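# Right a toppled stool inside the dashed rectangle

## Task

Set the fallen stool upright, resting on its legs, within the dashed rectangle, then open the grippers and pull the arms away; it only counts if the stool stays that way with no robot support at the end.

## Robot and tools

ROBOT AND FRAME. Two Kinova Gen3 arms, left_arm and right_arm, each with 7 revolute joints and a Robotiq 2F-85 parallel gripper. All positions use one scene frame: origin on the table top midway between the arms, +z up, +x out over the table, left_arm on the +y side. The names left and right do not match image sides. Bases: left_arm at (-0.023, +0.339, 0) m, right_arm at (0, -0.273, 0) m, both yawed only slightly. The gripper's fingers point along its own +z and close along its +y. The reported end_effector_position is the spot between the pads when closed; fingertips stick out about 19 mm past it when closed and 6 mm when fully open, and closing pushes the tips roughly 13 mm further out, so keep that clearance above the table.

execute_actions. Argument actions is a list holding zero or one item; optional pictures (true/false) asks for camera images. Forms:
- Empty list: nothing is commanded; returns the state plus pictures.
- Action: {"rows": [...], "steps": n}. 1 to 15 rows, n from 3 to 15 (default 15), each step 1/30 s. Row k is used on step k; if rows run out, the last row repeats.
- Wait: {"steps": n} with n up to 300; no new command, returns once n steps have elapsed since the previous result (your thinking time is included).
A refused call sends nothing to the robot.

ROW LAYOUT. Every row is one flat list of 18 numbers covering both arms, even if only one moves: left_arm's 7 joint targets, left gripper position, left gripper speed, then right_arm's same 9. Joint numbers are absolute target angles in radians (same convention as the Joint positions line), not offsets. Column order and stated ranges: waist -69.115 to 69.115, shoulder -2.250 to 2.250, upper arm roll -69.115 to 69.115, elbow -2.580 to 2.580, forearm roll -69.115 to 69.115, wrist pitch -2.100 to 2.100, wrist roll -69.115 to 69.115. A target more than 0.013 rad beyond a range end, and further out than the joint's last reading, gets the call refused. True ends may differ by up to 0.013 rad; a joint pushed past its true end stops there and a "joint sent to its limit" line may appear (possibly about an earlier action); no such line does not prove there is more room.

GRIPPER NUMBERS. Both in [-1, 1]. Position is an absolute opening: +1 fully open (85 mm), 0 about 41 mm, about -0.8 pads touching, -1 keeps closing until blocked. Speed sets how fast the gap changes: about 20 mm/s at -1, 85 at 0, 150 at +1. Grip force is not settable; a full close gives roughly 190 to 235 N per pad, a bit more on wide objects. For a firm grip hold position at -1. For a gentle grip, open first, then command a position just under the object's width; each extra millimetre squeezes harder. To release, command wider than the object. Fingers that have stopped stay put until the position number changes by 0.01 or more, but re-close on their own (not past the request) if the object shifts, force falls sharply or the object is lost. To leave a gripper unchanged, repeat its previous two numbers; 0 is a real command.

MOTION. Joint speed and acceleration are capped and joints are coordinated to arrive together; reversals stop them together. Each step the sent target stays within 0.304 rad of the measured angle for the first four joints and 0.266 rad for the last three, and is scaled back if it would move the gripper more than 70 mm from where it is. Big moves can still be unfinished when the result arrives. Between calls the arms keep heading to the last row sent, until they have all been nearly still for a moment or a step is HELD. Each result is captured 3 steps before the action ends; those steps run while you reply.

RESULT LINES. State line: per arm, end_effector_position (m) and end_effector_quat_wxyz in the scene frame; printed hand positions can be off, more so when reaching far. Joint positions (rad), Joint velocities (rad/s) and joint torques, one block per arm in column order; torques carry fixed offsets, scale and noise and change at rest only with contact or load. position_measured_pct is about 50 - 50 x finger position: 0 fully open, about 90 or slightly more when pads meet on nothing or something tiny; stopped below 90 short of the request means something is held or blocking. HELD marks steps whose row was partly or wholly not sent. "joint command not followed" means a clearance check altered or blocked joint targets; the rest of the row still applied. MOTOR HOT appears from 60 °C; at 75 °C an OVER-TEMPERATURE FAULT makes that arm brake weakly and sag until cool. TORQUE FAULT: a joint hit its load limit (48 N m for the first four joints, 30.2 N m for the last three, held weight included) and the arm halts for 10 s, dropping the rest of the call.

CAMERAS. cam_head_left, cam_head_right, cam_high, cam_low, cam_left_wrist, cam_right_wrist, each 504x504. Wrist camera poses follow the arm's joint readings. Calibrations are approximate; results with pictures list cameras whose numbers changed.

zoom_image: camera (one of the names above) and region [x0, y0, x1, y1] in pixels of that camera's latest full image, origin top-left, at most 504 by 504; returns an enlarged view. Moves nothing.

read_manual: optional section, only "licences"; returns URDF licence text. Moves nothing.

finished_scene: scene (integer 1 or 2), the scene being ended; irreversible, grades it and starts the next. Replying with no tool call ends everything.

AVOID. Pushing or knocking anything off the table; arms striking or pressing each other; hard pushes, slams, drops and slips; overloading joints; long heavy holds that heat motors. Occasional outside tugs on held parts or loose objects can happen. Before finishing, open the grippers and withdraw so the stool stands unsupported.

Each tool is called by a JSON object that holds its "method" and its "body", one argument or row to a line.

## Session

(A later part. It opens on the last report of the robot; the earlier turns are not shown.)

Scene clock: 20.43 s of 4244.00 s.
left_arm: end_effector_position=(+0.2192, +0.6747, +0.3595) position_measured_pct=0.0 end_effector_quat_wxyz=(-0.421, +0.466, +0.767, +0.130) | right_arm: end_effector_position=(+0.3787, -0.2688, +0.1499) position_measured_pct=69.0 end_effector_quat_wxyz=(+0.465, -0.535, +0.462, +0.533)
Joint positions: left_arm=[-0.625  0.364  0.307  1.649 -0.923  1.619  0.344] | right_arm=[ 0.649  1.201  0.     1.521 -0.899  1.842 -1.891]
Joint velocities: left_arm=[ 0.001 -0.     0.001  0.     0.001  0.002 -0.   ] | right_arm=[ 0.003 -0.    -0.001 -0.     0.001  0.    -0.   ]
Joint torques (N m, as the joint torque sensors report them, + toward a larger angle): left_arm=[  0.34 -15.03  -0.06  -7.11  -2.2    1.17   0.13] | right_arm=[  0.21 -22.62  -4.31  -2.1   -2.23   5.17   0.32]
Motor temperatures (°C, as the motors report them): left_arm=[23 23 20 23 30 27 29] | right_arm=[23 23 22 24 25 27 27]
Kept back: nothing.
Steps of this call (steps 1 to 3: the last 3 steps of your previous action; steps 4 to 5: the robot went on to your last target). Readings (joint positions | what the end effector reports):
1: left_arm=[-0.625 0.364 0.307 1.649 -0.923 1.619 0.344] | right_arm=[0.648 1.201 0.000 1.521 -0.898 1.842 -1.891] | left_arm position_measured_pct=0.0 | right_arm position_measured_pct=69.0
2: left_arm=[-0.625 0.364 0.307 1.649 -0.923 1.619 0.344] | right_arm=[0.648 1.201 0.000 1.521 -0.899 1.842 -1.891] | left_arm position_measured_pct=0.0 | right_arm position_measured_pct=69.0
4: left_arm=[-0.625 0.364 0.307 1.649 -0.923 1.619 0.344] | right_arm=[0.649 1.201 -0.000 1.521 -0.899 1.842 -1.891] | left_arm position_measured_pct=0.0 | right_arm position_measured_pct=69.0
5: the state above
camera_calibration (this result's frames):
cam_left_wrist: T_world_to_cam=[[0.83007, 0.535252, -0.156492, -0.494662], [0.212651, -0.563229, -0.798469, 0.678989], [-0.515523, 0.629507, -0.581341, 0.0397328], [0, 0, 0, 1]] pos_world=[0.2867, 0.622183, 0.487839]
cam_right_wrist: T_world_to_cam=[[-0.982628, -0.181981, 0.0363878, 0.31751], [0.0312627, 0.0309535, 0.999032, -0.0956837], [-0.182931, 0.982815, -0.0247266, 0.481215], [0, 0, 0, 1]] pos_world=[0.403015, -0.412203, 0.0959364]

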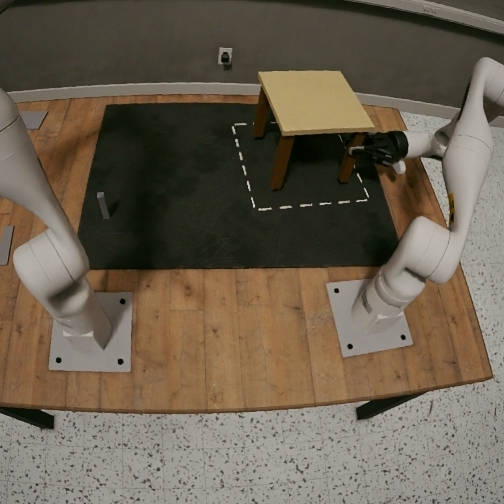

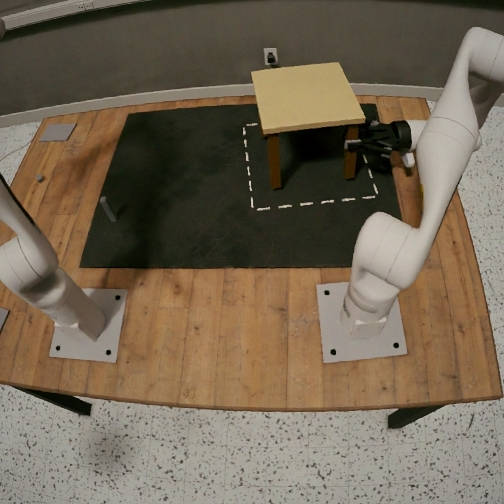

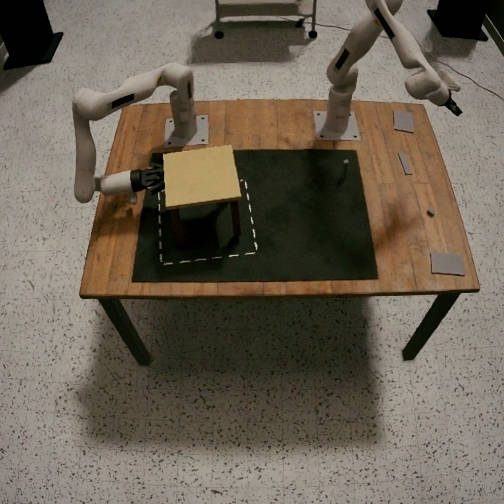

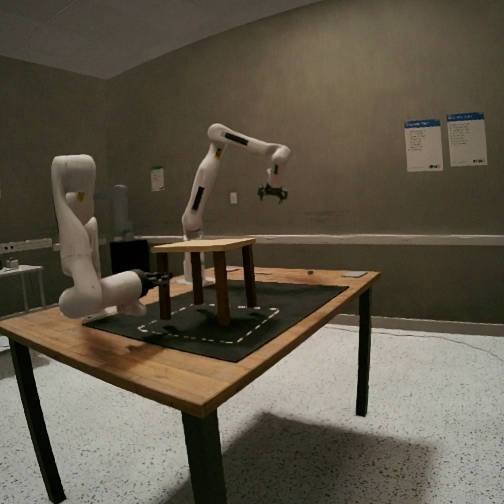

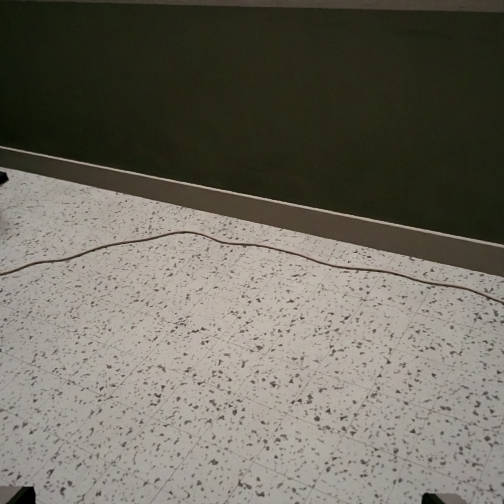

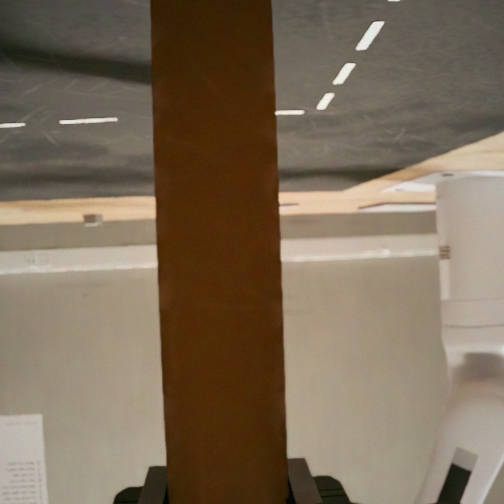

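{"method": "execute_actions", "body": {
  "actions": [
    {"rows": [[-0.625,0.364,0.307,1.649,-0.923,1.619,0.344,1,0,0.6493,1.2038,0,1.5199,-0.8982,1.8408,-1.8897,-1,-0.2],[-0.625,0.364,0.307,1.649,-0.923,1.619,0.344,1,0,0.6493,1.2103,0,1.5166,-0.8975,1.8387,-1.8870,-1,-0.2],[-0.625,0.364,0.307,1.649,-0.923,1.619,0.344,1,0,0.6493,1.2179,0,1.5129,-0.8966,1.8363,-1.8840,-1,-0.2],[-0.625,0.364,0.307,1.649,-0.923,1.619,0.344,1,0,0.6493,1.2256,0,1.5091,-0.8958,1.8339,-1.8809,-1,-0.2],[-0.625,0.364,0.307,1.649,-0.923,1.619,0.344,1,0,0.6493,1.2321,0,1.5058,-0.8951,1.8318,-1.8782,-1,-0.2],[-0.625,0.364,0.307,1.649,-0.923,1.619,0.344,1,0,0.6493,1.2376,0,1.5030,-0.8946,1.8302,-1.8761,-1,-0.2],[-0.625,0.364,0.307,1.649,-0.923,1.619,0.344,1,0,0.6493,1.2409,0,1.5012,-0.8943,1.8292,-1.8749,-1,-0.2],[-0.625,0.364,0.307,1.649,-0.923,1.619,0.344,1,0,0.6493,1.2431,0,1.5000,-0.8941,1.8286,-1.8741,-1,-0.2],[-0.625,0.364,0.307,1.649,-0.923,1.619,0.344,1,0,0.6493,1.2449,0,1.4991,-0.8939,1.8281,-1.8734,-1,-0.2],[-0.625,0.364,0.307,1.649,-0.923,1.619,0.344,1,0,0.6493,1.2464,0,1.4983,-0.8937,1.8276,-1.8728,-1,-0.2],[-0.625,0.364,0.307,1.649,-0.923,1.619,0.344,1,0,0.6493,1.2479,0,1.4975,-0.8936,1.8272,-1.8722,-1,-0.2],[-0.625,0.364,0.307,1.649,-0.923,1.619,0.344,1,0,0.6493,1.2495,0,1.4967,-0.8934,1.8267,-1.8717,-1,-0.2],[-0.625,0.364,0.307,1.649,-0.923,1.619,0.344,1,0,0.6493,1.2508,0,1.4960,-0.8933,1.8263,-1.8712,-1,-0.2]], "steps": 15}
  ]
}}

{"method": "execute_actions", "body": {
  "actions": [
    {"steps": 6}
  ],
  "pictures": true
}}

Scene clock: 21.47 s of 4244.00 s.
left_arm: end_effector_position=(+0.2192, +0.6747, +0.3595) position_measured_pct=0.0 end_effector_quat_wxyz=(-0.421, +0.466, +0.767, +0.130) | right_arm: end_effector_position=(+0.3786, -0.2696, +0.1298) position_measured_pct=69.0 end_effector_quat_wxyz=(+0.465, -0.534, +0.462, +0.533)
Joint positions: left_arm=[-0.625  0.364  0.307  1.649 -0.923  1.619  0.344] | right_arm=[ 0.65   1.246  0.     1.498 -0.894  1.83  -1.873]
Joint velocities: left_arm=[0.001 0.001 0.    0.    0.001 0.    0.001] | right_arm=[ 0.004  0.035 -0.014 -0.018 -0.005  0.036  0.009]
Joint torques (N m, as the joint torque sensors report them, + toward a larger angle): left_arm=[  0.33 -14.81  -0.21  -7.01  -2.02   1.29   0.23] | right_arm=[ -0.57 -18.4   -1.48  -2.81  -0.75   0.65   0.65]
Motor temperatures (°C, as the motors report them): left_arm=[23 23 20 23 30 27 29] | right_arm=[23 24 22 24 25 27 27]
Steps of this call (steps 1 to 15: the robot went on to your last target; steps 16 to 19: nothing new was sent; steps 20 to 31: the first 12 steps of this action). Readings (joint positions | what the end effector reports):
20: left_arm=[-0.625 0.364 0.307 1.649 -0.923 1.619 0.344] | right_arm=[0.649 1.201 -0.000 1.521 -0.899 1.842 -1.891] | left_arm position_measured_pct=0.0 | right_arm position_measured_pct=69.0
21: left_arm=[-0.625 0.364 0.307 1.649 -0.923 1.619 0.344] | right_arm=[0.649 1.204 -0.000 1.520 -0.899 1.842 -1.890] | left_arm position_measured_pct=0.0 | right_arm position_measured_pct=69.0
23: left_arm=[-0.625 0.364 0.307 1.649 -0.923 1.619 0.344] | right_arm=[0.649 1.215 -0.000 1.515 -0.898 1.838 -1.886] | left_arm position_measured_pct=0.0 | right_arm position_measured_pct=69.0
27: left_arm=[-0.625 0.364 0.307 1.649 -0.923 1.619 0.344] | right_arm=[0.649 1.238 0.000 1.503 -0.894 1.830 -1.876] | left_arm position_measured_pct=0.0 | right_arm position_measured_pct=69.0
31: the state above

Scene clock: 21.67 s of 4244.00 s.
left_arm: end_effector_position=(+0.2192, +0.6747, +0.3595) position_measured_pct=0.0 end_effector_quat_wxyz=(-0.421, +0.466, +0.767, +0.130) | right_arm: end_effector_position=(+0.3786, -0.2696, +0.1298) position_measured_pct=69.0 end_effector_quat_wxyz=(+0.466, -0.534, +0.462, +0.534)
Joint positions: left_arm=[-0.625  0.364  0.307  1.649 -0.923  1.619  0.344] | right_arm=[ 0.651  1.247 -0.001  1.497 -0.894  1.832 -1.873]
Joint velocities: left_arm=[ 0.001 -0.002 -0.001  0.     0.     0.    -0.   ] | right_arm=[ 0.     0.001 -0.002 -0.001 -0.     0.001  0.   ]
Joint torques (N m, as the joint torque sensors report them, + toward a larger angle): left_arm=[  0.22 -14.92  -0.26  -6.94  -2.18   1.25   0.27] | right_arm=[ -1.01 -17.12  -1.17  -2.8   -0.68  -0.38   0.65]
Motor temperatures (°C, as the motors report them): left_arm=[23 23 20 23 30 27 29] | right_arm=[23 24 22 24 25 27 27]
Kept back: nothing.
Steps of this call (steps 1 to 3: the last 3 steps of your previous action; steps 4 to 6: the robot went on to your last target). Readings (joint positions | what the end effector reports):
1: left_arm=[-0.625 0.364 0.307 1.649 -0.923 1.619 0.344] | right_arm=[0.651 1.247 -0.000 1.497 -0.894 1.831 -1.873] | left_arm position_measured_pct=0.0 | right_arm position_measured_pct=69.0
2: left_arm=[-0.625 0.364 0.307 1.649 -0.923 1.619 0.344] | right_arm=[0.651 1.247 -0.000 1.497 -0.894 1.832 -1.873] | left_arm position_measured_pct=0.0 | right_arm position_measured_pct=69.0
4: left_arm=[-0.625 0.364 0.307 1.649 -0.923 1.619 0.344] | right_arm=[0.651 1.247 -0.001 1.497 -0.894 1.832 -1.873] | left_arm position_measured_pct=0.0 | right_arm position_measured_pct=69.0
6: the state above
camera_calibration (this result's frames):
cam_left_wrist: T_world_to_cam=[[0.83007, 0.535252, -0.156492, -0.494662], [0.212651, -0.563229, -0.798469, 0.678989], [-0.515523, 0.629507, -0.581341, 0.0397328], [0, 0, 0, 1]] pos_world=[0.2867, 0.622183, 0.487839]
cam_right_wrist: T_world_to_cam=[[-0.982771, -0.181327, 0.0357955, 0.318308], [0.0314335, 0.0268737, 0.999145, -0.0767592], [-0.182134, 0.983056, -0.020711, 0.480742], [0, 0, 0, 1]] pos_world=[0.402796, -0.412815, 0.0752561]

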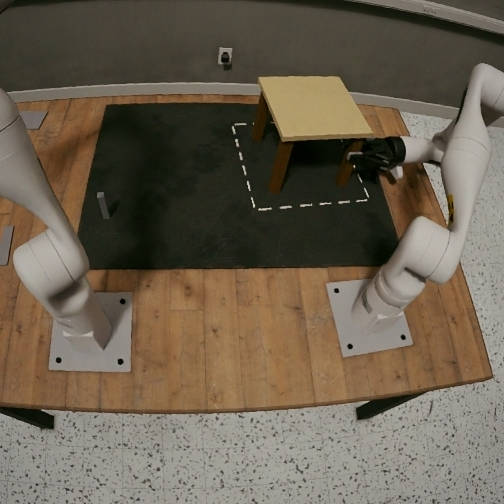

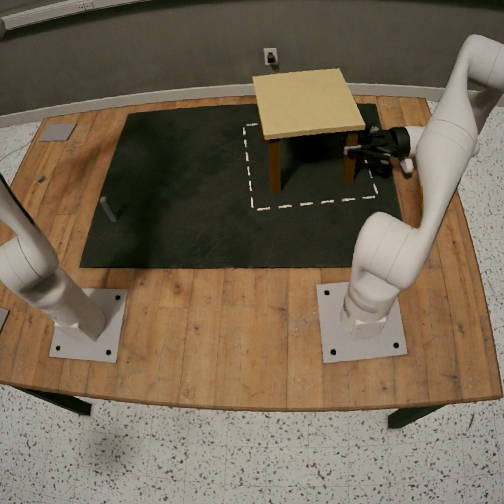

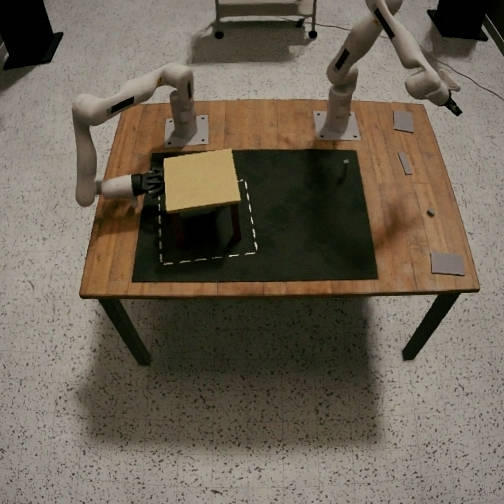

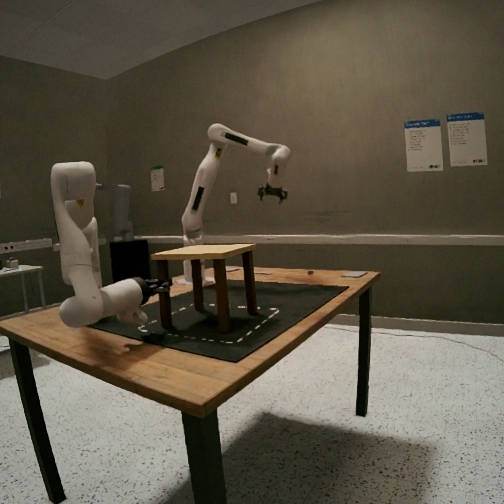

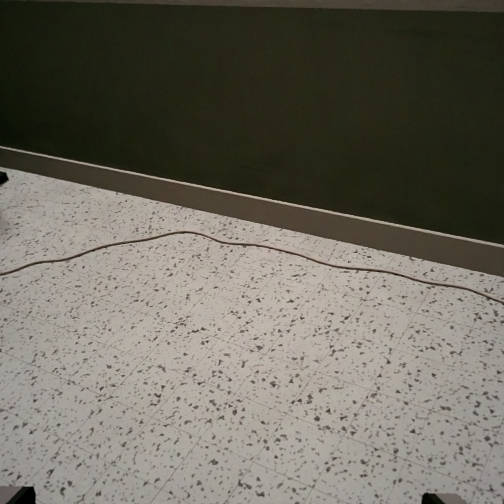

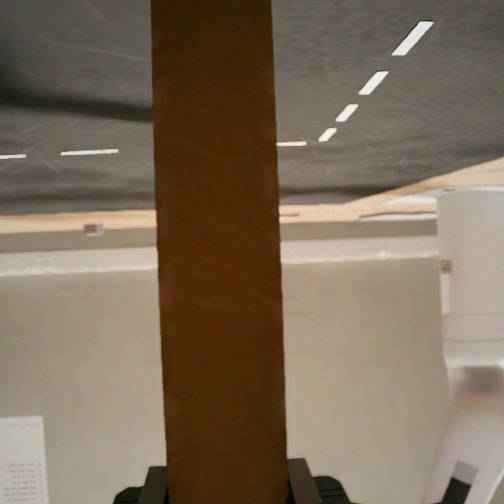

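{"method": "execute_actions", "body": {
  "actions": [
    {"rows": [[-0.625,0.364,0.307,1.649,-0.923,1.619,0.344,1,0,0.6493,1.2480,0,1.4975,-0.8936,1.8272,-1.8760,-1,-0.2],[-0.625,0.364,0.307,1.649,-0.923,1.619,0.344,1,0,0.6493,1.2455,0,1.4988,-0.8938,1.8279,-1.8810,-1,-0.2],[-0.625,0.364,0.307,1.649,-0.923,1.619,0.344,1,0,0.6493,1.2442,0,1.4995,-0.8939,1.8283,-1.8856,-1,-0.2],[-0.625,0.364,0.307,1.649,-0.923,1.619,0.344,1,0,0.6493,1.2442,0,1.4995,-0.8939,1.8283,-1.8856,-1,-0.2],[-0.625,0.364,0.307,1.649,-0.923,1.619,0.344,1,0,0.6493,1.2442,0,1.4995,-0.8939,1.8283,-1.8856,-1,-0.2],[-0.625,0.364,0.307,1.649,-0.923,1.619,0.344,1,0,0.6493,1.2442,0,1.4995,-0.8939,1.8283,-1.8856,0.7,0.5]], "steps": 13}
  ]
}}

{"method": "execute_actions", "body": {
  "actions": [
    {"rows": [[-0.625,0.364,0.307,1.649,-0.923,1.619,0.344,1,0,0.6526,1.2442,0,1.4995,-0.8939,1.8283,-1.8856,0.7,0.5],[-0.625,0.364,0.307,1.649,-0.923,1.619,0.344,1,0,0.6621,1.2442,0,1.4995,-0.8939,1.8283,-1.8856,0.7,0.5],[-0.625,0.364,0.307,1.649,-0.923,1.619,0.344,1,0,0.6772,1.2442,0,1.4995,-0.8939,1.8283,-1.8856,0.7,0.5],[-0.625,0.364,0.307,1.649,-0.923,1.619,0.344,1,0,0.6974,1.2442,0,1.4995,-0.8939,1.8283,-1.8856,0.7,0.5],[-0.625,0.364,0.307,1.649,-0.923,1.619,0.344,1,0,0.7222,1.2442,0,1.4995,-0.8939,1.8283,-1.8856,0.7,0.5],[-0.625,0.364,0.307,1.649,-0.923,1.619,0.344,1,0,0.7509,1.2442,0,1.4995,-0.8939,1.8283,-1.8856,0.7,0.5],[-0.625,0.364,0.307,1.649,-0.923,1.619,0.344,1,0,0.7829,1.2424,0,1.4995,-0.8939,1.8283,-1.8856,0.7,0.5],[-0.625,0.364,0.307,1.649,-0.923,1.619,0.344,1,0,0.8178,1.2373,0,1.4995,-0.8939,1.8283,-1.8856,0.7,0.5],[-0.625,0.364,0.307,1.649,-0.923,1.619,0.344,1,0,0.8550,1.2294,0,1.4995,-0.8939,1.8283,-1.8856,0.7,0.5],[-0.625,0.364,0.307,1.649,-0.923,1.619,0.344,1,0,0.8938,1.2190,0,1.4995,-0.8939,1.8283,-1.8856,0.7,0.5],[-0.625,0.364,0.307,1.649,-0.923,1.619,0.344,1,0,0.9338,1.2065,0,1.4995,-0.8939,1.8283,-1.8856,0.7,0.5],[-0.625,0.364,0.307,1.649,-0.923,1.619,0.344,1,0,0.9743,1.1923,0,1.4995,-0.8939,1.8283,-1.8856,0.7,0.5]], "steps": 12}
  ]
}}

{"method": "execute_actions", "body": {
  "actions": [
    {"rows": [[-0.625,0.364,0.307,1.649,-0.923,1.619,0.344,1,0,1.0148,1.1770,0,1.4995,-0.8939,1.8283,-1.8856,0.7,0.5],[-0.625,0.364,0.307,1.649,-0.923,1.619,0.344,1,0,1.0548,1.1608,0,1.4995,-0.8939,1.8283,-1.8856,0.7,0.5],[-0.625,0.364,0.307,1.649,-0.923,1.619,0.344,1,0,1.0936,1.1442,0,1.4995,-0.8939,1.8283,-1.8856,0.7,0.5],[-0.625,0.364,0.307,1.649,-0.923,1.619,0.344,1,0,1.1308,1.1276,0,1.4995,-0.8939,1.8283,-1.8856,0.7,0.5],[-0.625,0.364,0.307,1.649,-0.923,1.619,0.344,1,0,1.1657,1.1114,0,1.4995,-0.8939,1.8283,-1.8856,0.7,0.5],[-0.625,0.364,0.307,1.649,-0.923,1.619,0.344,1,0,1.1977,1.0961,0,1.4995,-0.8939,1.8283,-1.8856,0.7,0.5],[-0.625,0.364,0.307,1.649,-0.923,1.619,0.344,1,0,1.2264,1.0819,0,1.4995,-0.8939,1.8283,-1.8856,0.7,0.5],[-0.625,0.364,0.307,1.649,-0.923,1.619,0.344,1,0,1.2512,1.0694,0,1.4995,-0.8939,1.8283,-1.8856,0.7,0.5],[-0.625,0.364,0.307,1.649,-0.923,1.619,0.344,1,0,1.2714,1.0590,0,1.4995,-0.8939,1.8283,-1.8856,0.7,0.5],[-0.625,0.364,0.307,1.649,-0.923,1.619,0.344,1,0,1.2865,1.0511,0,1.4995,-0.8939,1.8283,-1.8856,0.7,0.5],[-0.625,0.364,0.307,1.649,-0.923,1.619,0.344,1,0,1.2960,1.0460,0,1.4995,-0.8939,1.8283,-1.8856,0.7,0.5],[-0.625,0.364,0.307,1.649,-0.923,1.619,0.344,1,0,1.2993,1.0442,0,1.4995,-0.8939,1.8283,-1.8856,0.7,0.5]], "steps": 14}
  ]
}}

{"method": "execute_actions", "body": {
  "actions": [
    {"steps": 6}
  ],
  "pictures": true
}}

Scene clock: 23.67 s of 4244.00 s.
left_arm: end_effector_position=(+0.2192, +0.6747, +0.3595) position_measured_pct=0.0 end_effector_quat_wxyz=(-0.421, +0.466, +0.767, +0.130) | right_arm: end_effector_position=(+0.3787, -0.2691, +0.1300) position_measured_pct=59.1 end_effector_quat_wxyz=(+0.462, -0.532, +0.466, +0.536)
Joint positions: left_arm=[-0.625  0.364  0.307  1.649 -0.923  1.619  0.344] | right_arm=[ 0.65   1.244 -0.     1.499 -0.894  1.828 -1.886]
Joint velocities: left_arm=[ 0.001  0.001  0.     0.    -0.001  0.002  0.001] | right_arm=[-0.003  0.002  0.     0.002  0.002  0.     0.001]
Joint torques (N m, as the joint torque sensors report them, + toward a larger angle): left_arm=[  0.43 -14.98  -0.1   -6.97  -2.14   1.24   0.29] | right_arm=[  0.64 -19.78  -1.89  -2.06  -1.09   2.26  -0.44]
Motor temperatures (°C, as the motors report them): left_arm=[23 23 20 23 30 27 29] | right_arm=[23 24 22 24 25 27 27]
Steps of this call (steps 1 to 15: the robot went on to your last target; steps 16 to 50: nothing new was sent; steps 51 to 60: the first 10 steps of this action). Readings (joint positions | what the end effector reports):
51: left_arm=[-0.625 0.364 0.307 1.649 -0.923 1.619 0.344] | right_arm=[0.651 1.247 -0.001 1.497 -0.894 1.831 -1.873] | left_arm position_measured_pct=0.0 | right_arm position_measured_pct=69.0
52: left_arm=[-0.625 0.364 0.307 1.649 -0.923 1.619 0.344] | right_arm=[0.651 1.245 -0.000 1.498 -0.894 1.830 -1.876] | left_arm position_measured_pct=0.0 | right_arm position_measured_pct=69.0
54: left_arm=[-0.625 0.364 0.307 1.649 -0.923 1.619 0.344] | right_arm=[0.650 1.243 0.000 1.499 -0.895 1.828 -1.884] | left_arm position_measured_pct=0.0 | right_arm position_measured_pct=69.0
58: left_arm=[-0.625 0.364 0.307 1.649 -0.923 1.619 0.344] | right_arm=[0.650 1.244 -0.000 1.499 -0.895 1.828 -1.886] | left_arm position_measured_pct=0.0 | right_arm position_measured_pct=66.3
60: the state above

Scene clock: 24.07 s of 4244.00 s.
left_arm: end_effector_position=(+0.2192, +0.6747, +0.3595) position_measured_pct=0.0 end_effector_quat_wxyz=(-0.421, +0.466, +0.767, +0.130) | right_arm: end_effector_position=(+0.3770, -0.3115, +0.1303) position_measured_pct=15.9 end_effector_quat_wxyz=(+0.491, -0.505, +0.495, +0.509)
Joint positions: left_arm=[-0.625  0.364  0.307  1.649 -0.923  1.619  0.344] | right_arm=[ 0.762  1.244 -0.001  1.5   -0.894  1.828 -1.886]
Joint velocities: left_arm=[-0.    -0.002 -0.001 -0.001  0.    -0.    -0.001] | right_arm=[ 0.75  -0.025  0.002  0.     0.001 -0.001 -0.   ]
Joint torques (N m, as the joint torque sensors report them, + toward a larger angle): left_arm=[  0.52 -14.95   0.03  -7.03  -2.21   1.3    0.29] | right_arm=[  2.69 -20.    -0.42  -2.57  -0.98   2.56   0.03]
Motor temperatures (°C, as the motors report them): left_arm=[23 23 20 23 30 27 29] | right_arm=[23 24 22 24 25 27 27]
Steps of this call (steps 1 to 3: the last 3 steps of your previous action; steps 4 to 12: the first 9 steps of this action). Readings (joint positions | what the end effector reports):
4: left_arm=[-0.625 0.364 0.307 1.649 -0.923 1.619 0.344] | right_arm=[0.650 1.244 -0.000 1.500 -0.894 1.828 -1.886] | left_arm position_measured_pct=0.0 | right_arm position_measured_pct=42.9
5: left_arm=[-0.625 0.364 0.307 1.649 -0.923 1.619 0.344] | right_arm=[0.653 1.244 -0.001 1.500 -0.894 1.828 -1.886] | left_arm position_measured_pct=0.0 | right_arm position_measured_pct=38.9
7: left_arm=[-0.625 0.364 0.307 1.649 -0.923 1.619 0.344] | right_arm=[0.670 1.244 -0.001 1.500 -0.894 1.828 -1.886] | left_arm position_measured_pct=0.0 | right_arm position_measured_pct=30.6
11: left_arm=[-0.625 0.364 0.307 1.649 -0.923 1.619 0.344] | right_arm=[0.738 1.244 -0.001 1.500 -0.894 1.828 -1.886] | left_arm position_measured_pct=0.0 | right_arm position_measured_pct=17.1
12: the state above

Scene clock: 24.53 s of 4244.00 s.
left_arm: end_effector_position=(+0.2192, +0.6747, +0.3595) position_measured_pct=0.0 end_effector_quat_wxyz=(-0.421, +0.466, +0.767, +0.130) | right_arm: end_effector_position=(+0.3345, -0.4837, +0.1784) position_measured_pct=15.1 end_effector_quat_wxyz=(+0.580, -0.438, +0.597, +0.338)
Joint positions: left_arm=[-0.625  0.364  0.307  1.649 -0.923  1.619  0.344] | right_arm=[ 1.194  1.095  0.     1.499 -0.894  1.828 -1.886]
Joint velocities: left_arm=[-0.    -0.     0.001 -0.     0.001 -0.    -0.001] | right_arm=[ 0.899 -0.433  0.01  -0.004  0.001  0.005  0.   ]
Joint torques (N m, as the joint torque sensors report them, + toward a larger angle): left_arm=[  0.3  -15.15  -0.16  -6.99  -2.07   1.2    0.2 ] | right_arm=[ -0.07 -20.13  -1.34  -2.78  -1.12   1.84  -0.13]
Motor temperatures (°C, as the motors report them): left_arm=[23 23 20 23 30 27 29] | right_arm=[23 24 22 24 25 27 27]
Steps of this call (steps 1 to 3: the last 3 steps of your previous action; steps 4 to 14: the first 11 steps of this action). Readings (joint positions | what the end effector reports):
4: left_arm=[-0.625 0.364 0.307 1.649 -0.923 1.619 0.344] | right_arm=[0.878 1.229 -0.001 1.500 -0.894 1.828 -1.886] | left_arm position_measured_pct=0.0 | right_arm position_measured_pct=15.1
5: left_arm=[-0.625 0.364 0.307 1.649 -0.923 1.619 0.344] | right_arm=[0.910 1.221 -0.000 1.500 -0.894 1.828 -1.886] | left_arm position_measured_pct=0.0 | right_arm position_measured_pct=15.1
7: left_arm=[-0.625 0.364 0.307 1.649 -0.923 1.619 0.344] | right_arm=[0.974 1.196 0.000 1.500 -0.894 1.828 -1.886] | left_arm position_measured_pct=0.0 | right_arm position_measured_pct=15.1
11: left_arm=[-0.625 0.364 0.307 1.649 -0.923 1.619 0.344] | right_arm=[1.100 1.139 -0.000 1.499 -0.894 1.828 -1.886] | left_arm position_measured_pct=0.0 | right_arm position_measured_pct=15.1
14: the state above

Scene clock: 24.73 s of 4244.00 s.
left_arm: end_effector_position=(+0.2192, +0.6747, +0.3595) position_measured_pct=0.0 end_effector_quat_wxyz=(-0.421, +0.466, +0.767, +0.130) | right_arm: end_effector_position=(+0.3134, -0.5202, +0.1940) position_measured_pct=15.1 end_effector_quat_wxyz=(+0.591, -0.424, +0.621, +0.292)
Joint positions: left_arm=[-0.625  0.364  0.307  1.649 -0.923  1.619  0.344] | right_arm=[ 1.292  1.048  0.002  1.499 -0.894  1.829 -1.886]
Joint velocities: left_arm=[ 0.    -0.002 -0.001 -0.     0.001  0.    -0.001] | right_arm=[ 0.054 -0.025 -0.007  0.002  0.001 -0.004  0.   ]
Joint torques (N m, as the joint torque sensors report them, + toward a larger angle): left_arm=[  0.28 -15.17  -0.09  -7.01  -2.13   1.22   0.19] | right_arm=[ -3.67 -18.02  -3.9   -3.71  -1.39   2.01  -0.03]
Motor temperatures (°C, as the motors report them): left_arm=[23 23 20 23 30 27 29] | right_arm=[23 24 22 24 25 27 27]
Kept back: nothing.
Steps of this call (steps 1 to 3: the last 3 steps of your previous action; steps 4 to 6: the robot went on to your last target). Readings (joint positions | what the end effector reports):
1: left_arm=[-0.625 0.364 0.307 1.649 -0.923 1.619 0.344] | right_arm=[1.223 1.081 0.001 1.499 -0.894 1.828 -1.886] | left_arm position_measured_pct=0.0 | right_arm position_measured_pct=15.1
2: left_arm=[-0.625 0.364 0.307 1.649 -0.923 1.619 0.344] | right_arm=[1.247 1.070 0.001 1.499 -0.894 1.829 -1.886] | left_arm position_measured_pct=0.0 | right_arm position_measured_pct=15.1
4: left_arm=[-0.625 0.364 0.307 1.649 -0.923 1.619 0.344] | right_arm=[1.280 1.054 0.002 1.499 -0.894 1.829 -1.886] | left_arm position_measured_pct=0.0 | right_arm position_measured_pct=15.1
6: the state above
camera_calibration (this result's frames):
cam_left_wrist: T_world_to_cam=[[0.83007, 0.535252, -0.156492, -0.494662], [0.212651, -0.563229, -0.798469, 0.678989], [-0.515523, 0.629507, -0.581341, 0.0397327], [0, 0, 0, 1]] pos_world=[0.286699, 0.622183, 0.487839]
cam_right_wrist: T_world_to_cam=[[-0.893371, 0.439623, -0.0928423, 0.526445], [-0.011358, 0.184467, 0.982773, -0.0336264], [0.449176, 0.879036, -0.159804, 0.491545], [0, 0, 0, 1]] pos_world=[0.249139, -0.65732, 0.160475]

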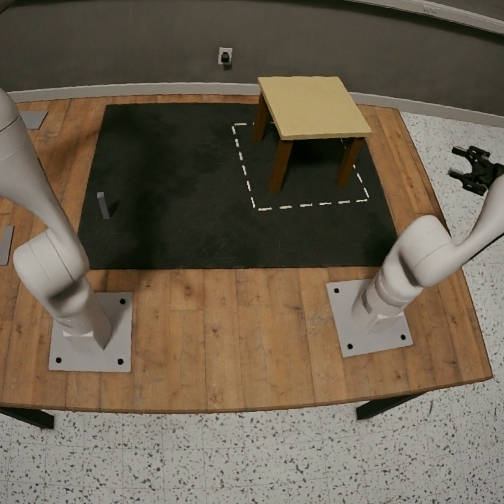

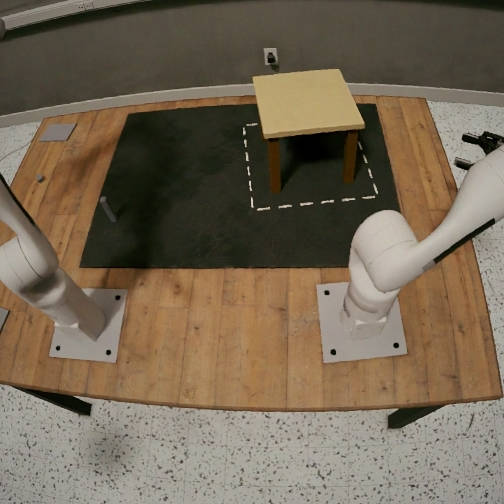

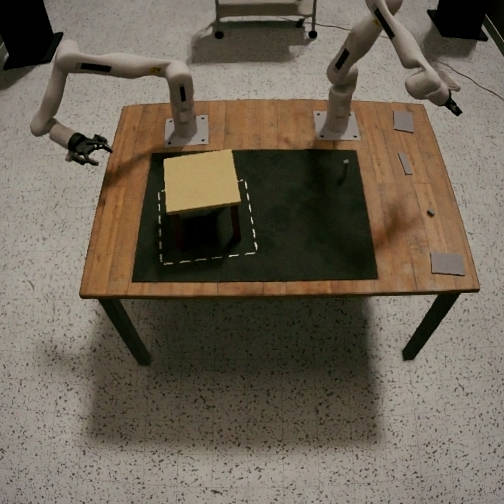

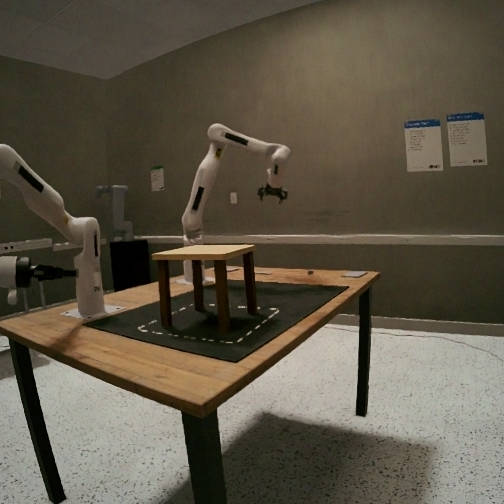

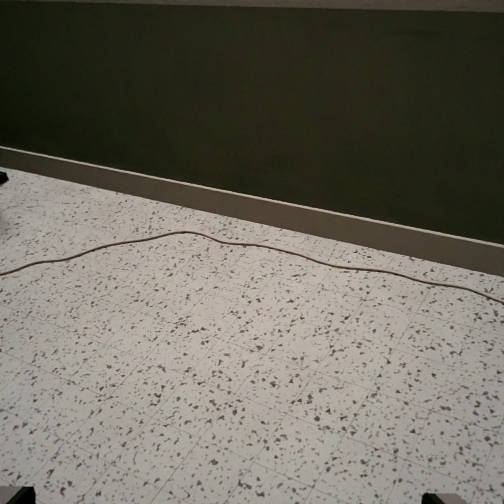

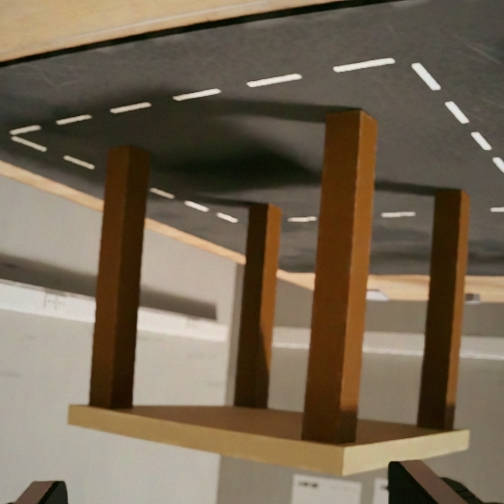

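The stool is standing on all four feet inside the rectangle and the arm is clear.

{"method": "finished_scene", "body": {
  "scene": 1
}}

The scene is finished: the task was done.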